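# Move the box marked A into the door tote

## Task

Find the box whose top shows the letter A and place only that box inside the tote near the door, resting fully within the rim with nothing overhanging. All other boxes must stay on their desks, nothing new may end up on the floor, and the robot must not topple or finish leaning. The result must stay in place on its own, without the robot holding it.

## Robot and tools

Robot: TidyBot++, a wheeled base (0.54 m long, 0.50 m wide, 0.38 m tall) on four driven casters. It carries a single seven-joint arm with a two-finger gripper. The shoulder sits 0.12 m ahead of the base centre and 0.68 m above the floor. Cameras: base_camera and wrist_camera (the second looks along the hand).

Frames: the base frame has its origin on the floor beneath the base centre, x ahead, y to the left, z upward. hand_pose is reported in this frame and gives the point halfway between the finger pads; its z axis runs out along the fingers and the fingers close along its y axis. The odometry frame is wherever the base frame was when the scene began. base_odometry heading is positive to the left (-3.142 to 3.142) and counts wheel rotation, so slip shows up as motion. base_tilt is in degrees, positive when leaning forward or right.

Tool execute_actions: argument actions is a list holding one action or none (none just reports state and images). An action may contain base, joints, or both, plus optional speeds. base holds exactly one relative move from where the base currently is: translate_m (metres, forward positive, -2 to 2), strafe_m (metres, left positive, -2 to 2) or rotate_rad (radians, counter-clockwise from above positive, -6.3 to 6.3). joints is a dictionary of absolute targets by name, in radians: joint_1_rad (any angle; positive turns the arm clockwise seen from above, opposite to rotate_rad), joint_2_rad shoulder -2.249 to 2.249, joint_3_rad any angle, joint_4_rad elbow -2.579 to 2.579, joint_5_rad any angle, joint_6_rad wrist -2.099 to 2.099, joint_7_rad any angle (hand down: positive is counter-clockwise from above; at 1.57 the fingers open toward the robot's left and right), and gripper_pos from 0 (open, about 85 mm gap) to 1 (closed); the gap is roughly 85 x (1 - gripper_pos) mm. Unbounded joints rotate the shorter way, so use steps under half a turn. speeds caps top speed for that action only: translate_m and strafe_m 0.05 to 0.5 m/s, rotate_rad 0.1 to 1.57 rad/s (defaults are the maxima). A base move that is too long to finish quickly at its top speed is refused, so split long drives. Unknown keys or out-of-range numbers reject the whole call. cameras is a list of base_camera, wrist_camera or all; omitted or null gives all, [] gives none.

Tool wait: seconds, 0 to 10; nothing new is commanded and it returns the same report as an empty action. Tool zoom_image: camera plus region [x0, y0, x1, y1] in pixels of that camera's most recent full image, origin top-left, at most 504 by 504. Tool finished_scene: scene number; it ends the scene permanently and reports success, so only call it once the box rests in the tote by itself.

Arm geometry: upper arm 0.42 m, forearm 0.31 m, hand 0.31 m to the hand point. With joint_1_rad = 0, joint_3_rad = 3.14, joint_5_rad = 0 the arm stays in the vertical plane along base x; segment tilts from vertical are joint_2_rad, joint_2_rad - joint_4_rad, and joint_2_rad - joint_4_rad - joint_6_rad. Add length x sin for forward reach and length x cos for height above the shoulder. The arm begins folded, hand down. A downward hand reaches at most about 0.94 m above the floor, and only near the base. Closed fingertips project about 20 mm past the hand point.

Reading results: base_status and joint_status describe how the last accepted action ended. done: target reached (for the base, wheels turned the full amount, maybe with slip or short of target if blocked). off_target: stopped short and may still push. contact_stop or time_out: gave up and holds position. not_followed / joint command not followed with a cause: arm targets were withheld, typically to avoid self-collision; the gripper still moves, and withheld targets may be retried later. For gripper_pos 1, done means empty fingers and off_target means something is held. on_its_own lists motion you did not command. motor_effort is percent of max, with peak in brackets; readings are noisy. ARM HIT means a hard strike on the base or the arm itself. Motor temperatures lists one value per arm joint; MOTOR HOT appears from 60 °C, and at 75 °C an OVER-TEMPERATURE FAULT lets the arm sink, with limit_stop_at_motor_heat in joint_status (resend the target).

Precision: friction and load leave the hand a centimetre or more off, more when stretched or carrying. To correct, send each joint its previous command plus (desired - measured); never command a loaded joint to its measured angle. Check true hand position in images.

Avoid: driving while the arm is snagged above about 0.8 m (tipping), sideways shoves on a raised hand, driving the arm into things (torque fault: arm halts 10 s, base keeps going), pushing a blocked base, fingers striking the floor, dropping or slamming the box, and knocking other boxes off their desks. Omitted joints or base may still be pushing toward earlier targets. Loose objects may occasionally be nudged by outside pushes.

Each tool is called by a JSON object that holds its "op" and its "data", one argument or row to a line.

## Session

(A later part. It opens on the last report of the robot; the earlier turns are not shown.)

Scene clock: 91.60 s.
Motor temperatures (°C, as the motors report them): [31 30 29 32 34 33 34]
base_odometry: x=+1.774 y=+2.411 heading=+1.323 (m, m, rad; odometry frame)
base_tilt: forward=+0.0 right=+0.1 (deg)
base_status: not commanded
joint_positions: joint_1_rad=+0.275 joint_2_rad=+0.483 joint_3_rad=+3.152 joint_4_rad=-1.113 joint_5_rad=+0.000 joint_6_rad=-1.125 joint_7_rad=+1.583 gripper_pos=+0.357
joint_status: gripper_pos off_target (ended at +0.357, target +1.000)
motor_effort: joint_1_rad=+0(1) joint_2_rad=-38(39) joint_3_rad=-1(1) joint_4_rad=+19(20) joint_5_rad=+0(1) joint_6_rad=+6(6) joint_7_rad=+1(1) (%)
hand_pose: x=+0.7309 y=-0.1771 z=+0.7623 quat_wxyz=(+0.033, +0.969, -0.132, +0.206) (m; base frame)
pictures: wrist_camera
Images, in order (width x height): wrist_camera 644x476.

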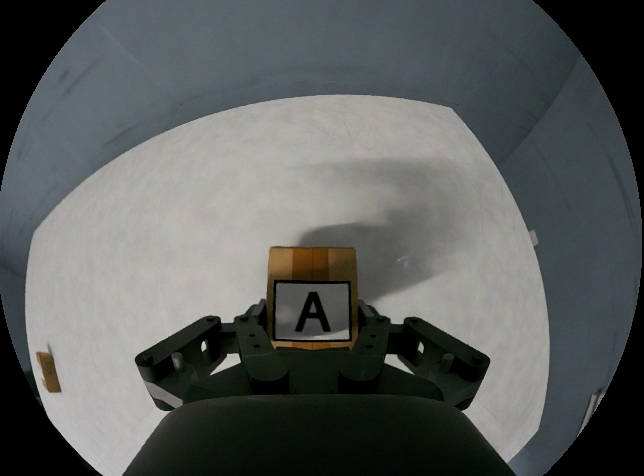

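{"op": "execute_actions", "data": {
  "actions": [
    {"joints":{"joint_2_rad":0.3}}
  ],
  "cameras": ["wrist_camera"]
}}

{"op": "execute_actions", "data": {
  "actions": [
    {"base":{"translate_m":-0.55},"joints":{"joint_1_rad":0,"joint_2_rad":0.1}}
  ],
  "cameras": []
}}

{"op": "execute_actions", "data": {
  "actions": [
    {"base":{"strafe_m":-0.6},"joints":{"joint_2_rad":-0.316,"joint_4_rad":-2.4,"joint_6_rad":-0.6}}
  ],
  "cameras": []
}}

{"op": "execute_actions", "data": {
  "actions": [
    {"base":{"rotate_rad":3.14}}
  ]
}}

Scene clock: 98.03 s.
Motor temperatures (°C, as the motors report them): [31 30 29 32 34 33 34]
base_odometry: x=+1.774 y=+2.411 heading=+1.323 (m, m, rad; odometry frame)
base_tilt: forward=+0.0 right=+0.1 (deg)
base_status: not commanded
joint_positions: joint_1_rad=+0.275 joint_2_rad=+0.300 joint_3_rad=+3.152 joint_4_rad=-1.116 joint_5_rad=+0.000 joint_6_rad=-1.125 joint_7_rad=+1.583 gripper_pos=+0.357
joint_status: all done
motor_effort: joint_1_rad=+0(0) joint_2_rad=-33(42) joint_3_rad=-1(0) joint_4_rad=+20(20) joint_5_rad=+0(0) joint_6_rad=+6(7) joint_7_rad=+1(0) (%)
hand_pose: x=+0.7058 y=-0.1701 z=+0.8751 quat_wxyz=(+0.045, +0.946, -0.130, +0.292) (m; base frame)
pictures: wrist_camera
Images, in order (width x height): wrist_camera 644x476.

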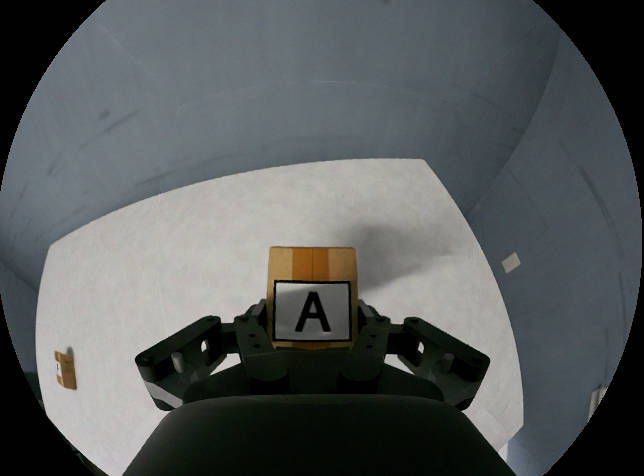

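Scene clock: 100.70 s.
Motor temperatures (°C, as the motors report them): [31 30 29 32 34 33 34]
base_odometry: x=+1.640 y=+1.878 heading=+1.324 (m, m, rad; odometry frame)
base_tilt: forward=-0.1 right=+0.1 (deg)
base_status: done
joint_positions: joint_1_rad=+0.003 joint_2_rad=+0.100 joint_3_rad=+3.152 joint_4_rad=-1.118 joint_5_rad=+0.000 joint_6_rad=-1.124 joint_7_rad=+1.583 gripper_pos=+0.357
joint_status: all done
motor_effort: joint_1_rad=+0(5) joint_2_rad=-24(37) joint_3_rad=+0(3) joint_4_rad=+20(22) joint_5_rad=-1(2) joint_6_rad=+8(9) joint_7_rad=+1(1) (%)
hand_pose: x=+0.6794 y=-0.0058 z=+0.9923 quat_wxyz=(+0.006, +0.921, +0.000, +0.389) (m; base frame)
pictures: none
No camera images: the call's "cameras" was empty. Leave "cameras" out to get every camera's image.

Scene clock: 103.27 s.
Motor temperatures (°C, as the motors report them): [31 30 29 32 34 33 34]
base_odometry: x=+2.222 y=+1.730 heading=+1.323 (m, m, rad; odometry frame)
base_tilt: forward=+0.0 right=+0.2 (deg)
base_status: done
joint_positions: joint_1_rad=+0.000 joint_2_rad=-0.295 joint_3_rad=+3.152 joint_4_rad=-2.388 joint_5_rad=+0.000 joint_6_rad=-0.624 joint_7_rad=+1.583 gripper_pos=+0.357
joint_status: all done
motor_effort: joint_1_rad=+0(3) joint_2_rad=-6(24) joint_3_rad=+0(3) joint_4_rad=+17(20) joint_5_rad=+0(2) joint_6_rad=+5(8) joint_7_rad=+1(1) (%)
hand_pose: x=+0.3972 y=-0.0013 z=+0.6438 quat_wxyz=(+0.001, +0.978, +0.001, +0.210) (m; base frame)
pictures: none
No camera images: the call's "cameras" was empty. Leave "cameras" out to get every camera's image.

Scene clock: 106.53 s.
Motor temperatures (°C, as the motors report them): [31 30 29 32 34 33 34]
base_odometry: x=+2.222 y=+1.731 heading=-1.821 (m, m, rad; odometry frame)
base_tilt: forward=-0.1 right=+0.2 (deg)
base_status: done
joint_positions: joint_1_rad=+0.000 joint_2_rad=-0.296 joint_3_rad=+3.152 joint_4_rad=-2.388 joint_5_rad=+0.000 joint_6_rad=-0.619 joint_7_rad=+1.583 gripper_pos=+0.357
joint_status: not commanded
motor_effort: joint_1_rad=+0(1) joint_2_rad=-5(7) joint_3_rad=+0(1) joint_4_rad=+17(18) joint_5_rad=+0(1) joint_6_rad=+6(6) joint_7_rad=+1(1) (%)
hand_pose: x=+0.3986 y=-0.0013 z=+0.6446 quat_wxyz=(+0.001, +0.977, +0.001, +0.213) (m; base frame)
pictures: base_camera, wrist_camera
Images, in order (width x height): base_camera 644x364, wrist_camera 644x476.

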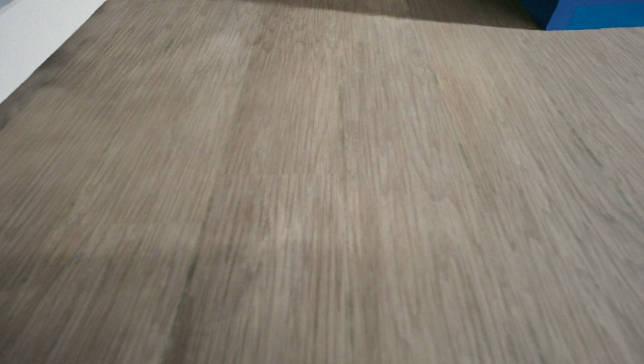

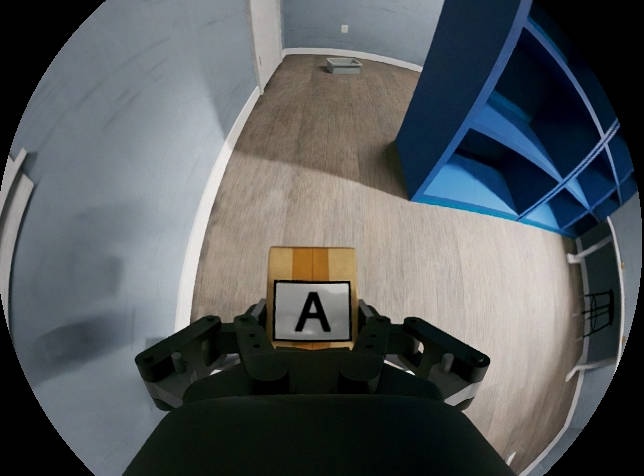

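Centred in the gap. Driving toward the tote.

{"op": "execute_actions", "data": {
  "actions": [
    {"base":{"translate_m":1.72}}
  ]
}}

Scene clock: 111.97 s.
Motor temperatures (°C, as the motors report them): [31 30 29 32 34 33 34]
base_odometry: x=+1.799 y=+0.063 heading=-1.820 (m, m, rad; odometry frame)
base_tilt: forward=-0.1 right=+0.1 (deg)
base_status: done
joint_positions: joint_1_rad=+0.000 joint_2_rad=-0.302 joint_3_rad=+3.152 joint_4_rad=-2.390 joint_5_rad=+0.000 joint_6_rad=-0.619 joint_7_rad=+1.583 gripper_pos=+0.357
joint_status: not commanded
motor_effort: joint_1_rad=+0(0) joint_2_rad=-5(7) joint_3_rad=+0(1) joint_4_rad=+17(18) joint_5_rad=+0(1) joint_6_rad=+6(6) joint_7_rad=+1(1) (%)
hand_pose: x=+0.3985 y=-0.0013 z=+0.6459 quat_wxyz=(+0.001, +0.976, +0.001, +0.216) (m; base frame)
pictures: base_camera, wrist_camera
Images, in order (width x height): base_camera 644x364, wrist_camera 644x476.

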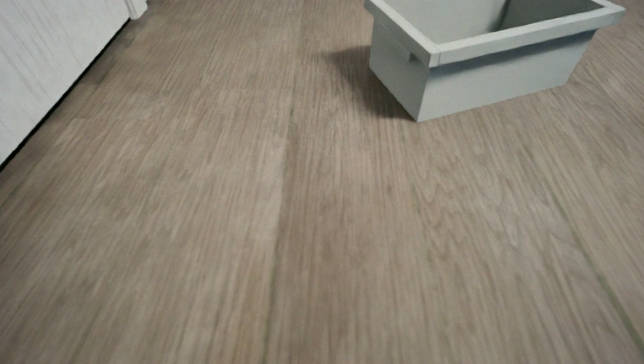

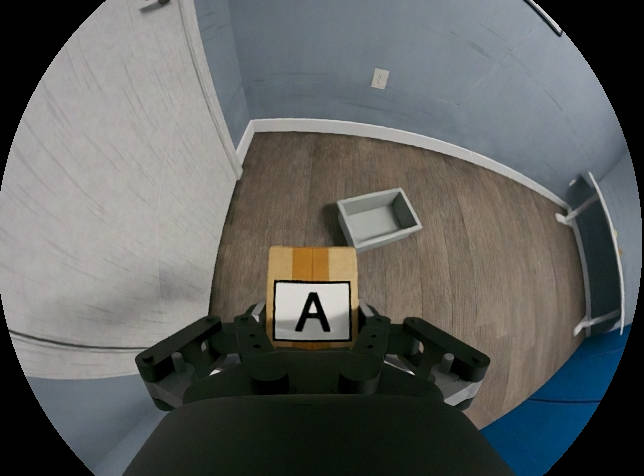

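{"op": "execute_actions", "data": {
  "actions": [
    {"base":{"translate_m":0.165},"joints":{"joint_1_rad":-0.36,"joint_2_rad":0.5,"joint_4_rad":-2.1,"joint_6_rad":-0.1}}
  ],
  "cameras": []
}}

{"op": "execute_actions", "data": {
  "actions": [
    {"base":{"strafe_m":-0.43},"joints":{"joint_2_rad":1.175,"joint_4_rad":-1.835,"joint_6_rad":0.33}}
  ]
}}

Scene clock: 116.50 s.
Motor temperatures (°C, as the motors report them): [31 30 29 32 34 33 34]
base_odometry: x=+1.758 y=-0.097 heading=-1.819 (m, m, rad; odometry frame)
base_tilt: forward=+0.0 right=+0.1 (deg)
base_status: done
joint_positions: joint_1_rad=-0.351 joint_2_rad=+0.494 joint_3_rad=+3.152 joint_4_rad=-2.121 joint_5_rad=+0.000 joint_6_rad=-0.123 joint_7_rad=+1.583 gripper_pos=+0.357
joint_status: all done
motor_effort: joint_1_rad=+0(1) joint_2_rad=-30(30) joint_3_rad=-1(1) joint_4_rad=+11(18) joint_5_rad=+0(0) joint_6_rad=+6(7) joint_7_rad=+1(1) (%)
hand_pose: x=+0.5711 y=+0.1611 z=+0.4942 quat_wxyz=(-0.030, +0.964, +0.173, +0.198) (m; base frame)
pictures: none
No camera images: the call's "cameras" was empty. Leave "cameras" out to get every camera's image.

Scene clock: 118.83 s.
Motor temperatures (°C, as the motors report them): [31 30 29 32 34 33 34]
base_odometry: x=+1.341 y=+0.008 heading=-1.819 (m, m, rad; odometry frame)
base_tilt: forward=+0.0 right=+0.1 (deg)
base_status: done
joint_positions: joint_1_rad=-0.354 joint_2_rad=+1.172 joint_3_rad=+3.154 joint_4_rad=-1.856 joint_5_rad=+0.000 joint_6_rad=+0.306 joint_7_rad=+1.583 gripper_pos=+0.357
joint_status: all done
motor_effort: joint_1_rad=+0(3) joint_2_rad=-41(42) joint_3_rad=-1(3) joint_4_rad=+4(11) joint_5_rad=+0(0) joint_6_rad=+6(6) joint_7_rad=+1(1) (%)
hand_pose: x=+0.6369 y=+0.1845 z=+0.2482 quat_wxyz=(-0.029, +0.962, +0.177, +0.206) (m; base frame)
pictures: base_camera, wrist_camera
Images, in order (width x height): base_camera 644x364, wrist_camera 644x476.

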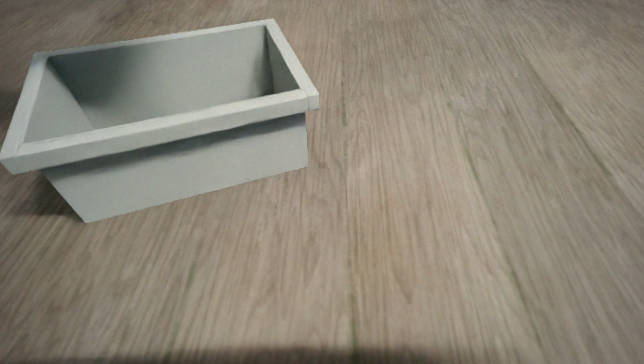

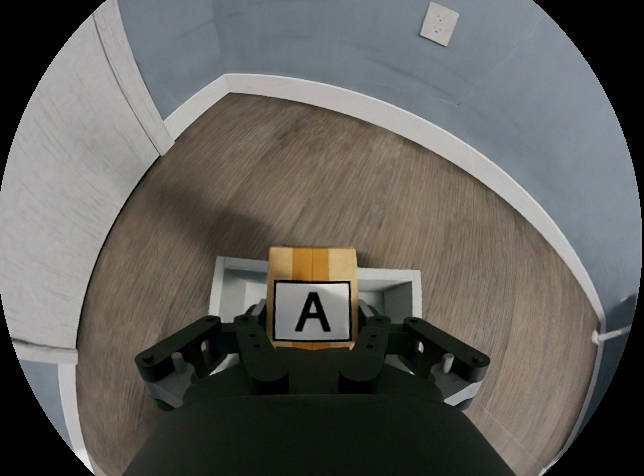

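{"op": "execute_actions", "data": {
  "actions": [
    {"joints":{"joint_2_rad":1.375,"joint_4_rad":-1.80,"joint_6_rad":0.49}}
  ]
}}

Scene clock: 122.87 s.
Motor temperatures (°C, as the motors report them): [31 30 29 32 34 33 34]
base_odometry: x=+1.341 y=+0.008 heading=-1.819 (m, m, rad; odometry frame)
base_tilt: forward=+0.0 right=+0.1 (deg)
base_status: not commanded
joint_positions: joint_1_rad=-0.354 joint_2_rad=+1.381 joint_3_rad=+3.154 joint_4_rad=-1.818 joint_5_rad=+0.000 joint_6_rad=+0.466 joint_7_rad=+1.583 gripper_pos=+0.357
joint_status: all done
motor_effort: joint_1_rad=+0(0) joint_2_rad=-40(43) joint_3_rad=-1(1) joint_4_rad=+1(4) joint_5_rad=+0(0) joint_6_rad=+5(6) joint_7_rad=+1(1) (%)
hand_pose: x=+0.6077 y=+0.1738 z=+0.1614 quat_wxyz=(-0.028, +0.963, +0.178, +0.201) (m; base frame)
pictures: base_camera, wrist_camera
Images, in order (width x height): base_camera 644x364, wrist_camera 644x476.

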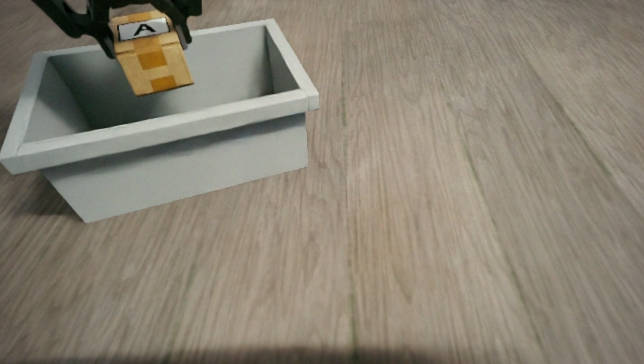

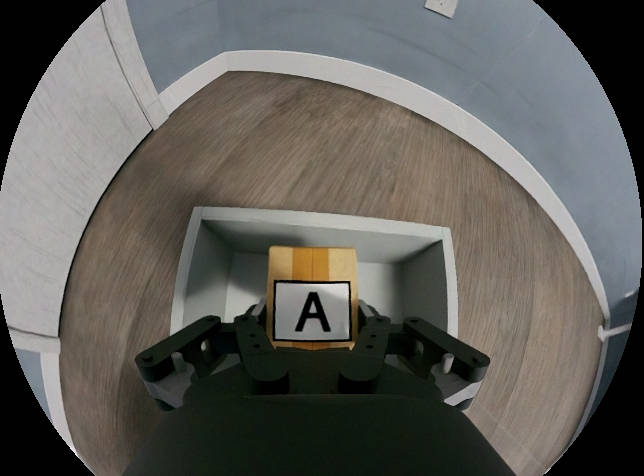

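{"op": "execute_actions", "data": {
  "actions": [
    {"joints":{"joint_2_rad":1.63,"joint_4_rad":-1.53}}
  ]
}}

Scene clock: 125.47 s.
Motor temperatures (°C, as the motors report them): [31 30 29 32 34 33 34]
base_odometry: x=+1.341 y=+0.008 heading=-1.819 (m, m, rad; odometry frame)
base_tilt: forward=+0.0 right=+0.1 (deg)
base_status: not commanded
joint_positions: joint_1_rad=-0.354 joint_2_rad=+1.634 joint_3_rad=+3.154 joint_4_rad=-1.550 joint_5_rad=+0.000 joint_6_rad=+0.468 joint_7_rad=+1.583 gripper_pos=+0.357
joint_status: all done
motor_effort: joint_1_rad=+0(0) joint_2_rad=-41(44) joint_3_rad=-1(1) joint_4_rad=+1(2) joint_5_rad=+0(0) joint_6_rad=+5(6) joint_7_rad=+1(1) (%)
hand_pose: x=+0.6232 y=+0.1798 z=+0.0577 quat_wxyz=(-0.030, +0.961, +0.180, +0.209) (m; base frame)
pictures: base_camera, wrist_camera
Images, in order (width x height): base_camera 644x364, wrist_camera 644x476.

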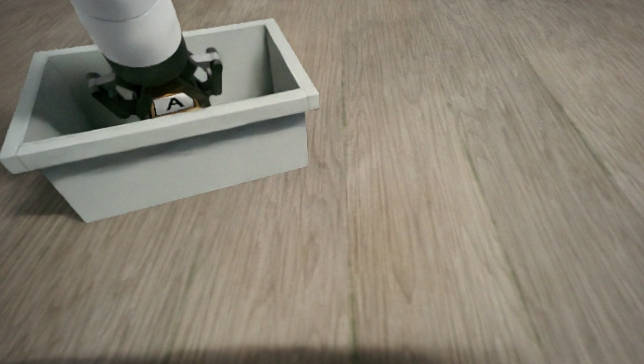

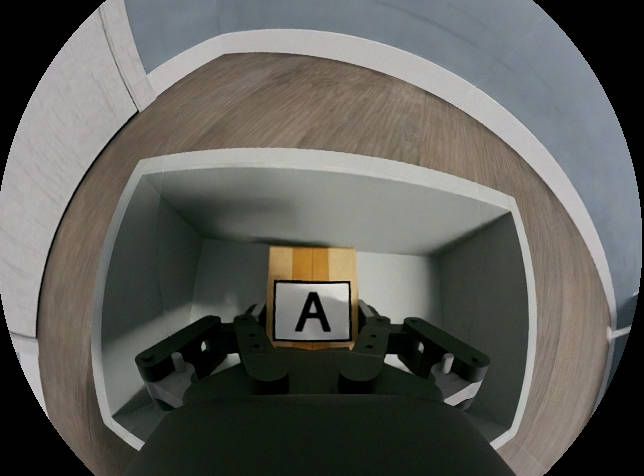

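{"op": "execute_actions", "data": {
  "actions": [
    {"joints":{"joint_2_rad":1.675,"joint_4_rad":-1.50}}
  ]
}}

Scene clock: 127.27 s.
Motor temperatures (°C, as the motors report them): [31 30 29 32 34 33 34]
base_odometry: x=+1.341 y=+0.008 heading=-1.819 (m, m, rad; odometry frame)
base_tilt: forward=+0.0 right=+0.1 (deg)
base_status: not commanded
joint_positions: joint_1_rad=-0.354 joint_2_rad=+1.667 joint_3_rad=+3.154 joint_4_rad=-1.515 joint_5_rad=+0.000 joint_6_rad=+0.468 joint_7_rad=+1.583 gripper_pos=+0.357
joint_status: all done
motor_effort: joint_1_rad=+0(0) joint_2_rad=-41(43) joint_3_rad=-1(1) joint_4_rad=+1(2) joint_5_rad=+0(0) joint_6_rad=+5(6) joint_7_rad=+1(1) (%)
hand_pose: x=+0.6229 y=+0.1797 z=+0.0438 quat_wxyz=(-0.030, +0.961, +0.180, +0.210) (m; base frame)
pictures: base_camera, wrist_camera
Images, in order (width x height): base_camera 644x364, wrist_camera 644x476.

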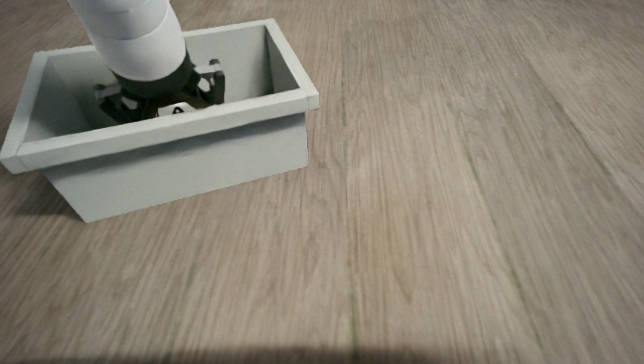

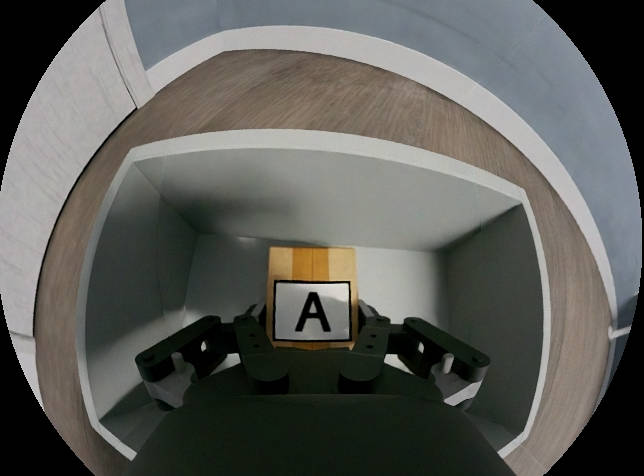

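{"op": "execute_actions", "data": {
  "actions": [
    {"joints":{"gripper_pos":0.12}}
  ],
  "cameras": ["wrist_camera"]
}}

{"op": "execute_actions", "data": {
  "actions": [
    {"joints":{"joint_2_rad":1.3,"joint_4_rad":-1.88}}
  ]
}}

Scene clock: 129.17 s.
Motor temperatures (°C, as the motors report them): [31 30 29 32 34 33 34]
base_odometry: x=+1.341 y=+0.008 heading=-1.819 (m, m, rad; odometry frame)
base_tilt: forward=+0.0 right=+0.2 (deg)
base_status: not commanded
joint_positions: joint_1_rad=-0.354 joint_2_rad=+1.667 joint_3_rad=+3.154 joint_4_rad=-1.515 joint_5_rad=+0.000 joint_6_rad=+0.468 joint_7_rad=+1.583 gripper_pos=+0.120
joint_status: all done
motor_effort: joint_1_rad=+0(0) joint_2_rad=-40(41) joint_3_rad=-1(1) joint_4_rad=+1(1) joint_5_rad=+0(0) joint_6_rad=+5(5) joint_7_rad=+1(1) (%)
hand_pose: x=+0.6229 y=+0.1798 z=+0.0438 quat_wxyz=(-0.030, +0.961, +0.180, +0.210) (m; base frame)
pictures: wrist_camera
Images, in order (width x height): wrist_camera 644x476.

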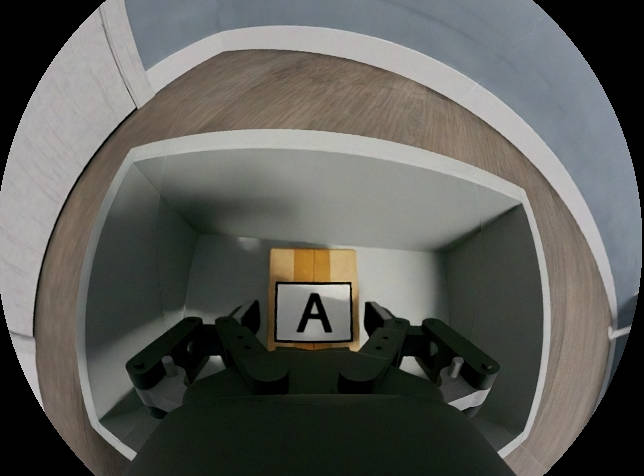

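Scene clock: 130.70 s.
Motor temperatures (°C, as the motors report them): [31 30 29 32 34 33 34]
base_odometry: x=+1.341 y=+0.008 heading=-1.819 (m, m, rad; odometry frame)
base_tilt: forward=+0.0 right=+0.1 (deg)
base_status: not commanded
joint_positions: joint_1_rad=-0.354 joint_2_rad=+1.306 joint_3_rad=+3.154 joint_4_rad=-1.862 joint_5_rad=+0.000 joint_6_rad=+0.471 joint_7_rad=+1.583 gripper_pos=+0.120
joint_status: all done
motor_effort: joint_1_rad=+0(0) joint_2_rad=-39(43) joint_3_rad=-1(1) joint_4_rad=+2(2) joint_5_rad=+0(0) joint_6_rad=+5(6) joint_7_rad=+1(1) (%)
hand_pose: x=+0.6201 y=+0.1784 z=+0.1966 quat_wxyz=(-0.031, +0.959, +0.177, +0.218) (m; base frame)
pictures: base_camera, wrist_camera
Images, in order (width x height): base_camera 644x364, wrist_camera 644x476.

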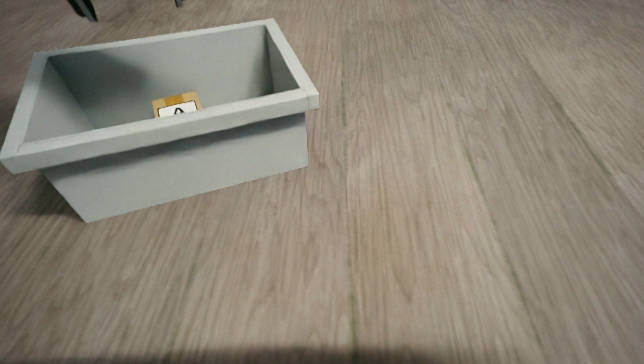

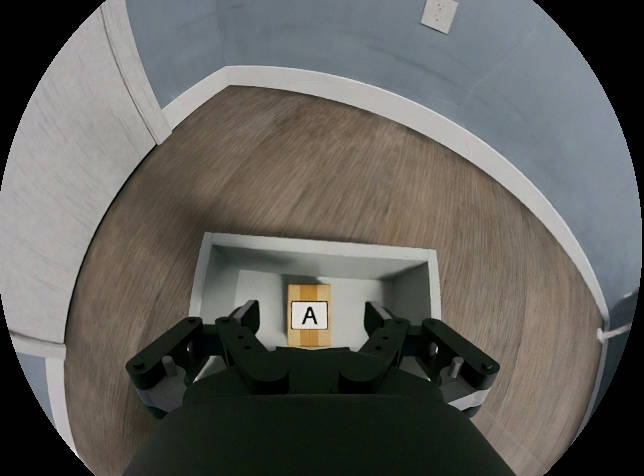

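{"op": "finished_scene", "data": {
  "scene": 2
}}

The scene is finished: the task was done.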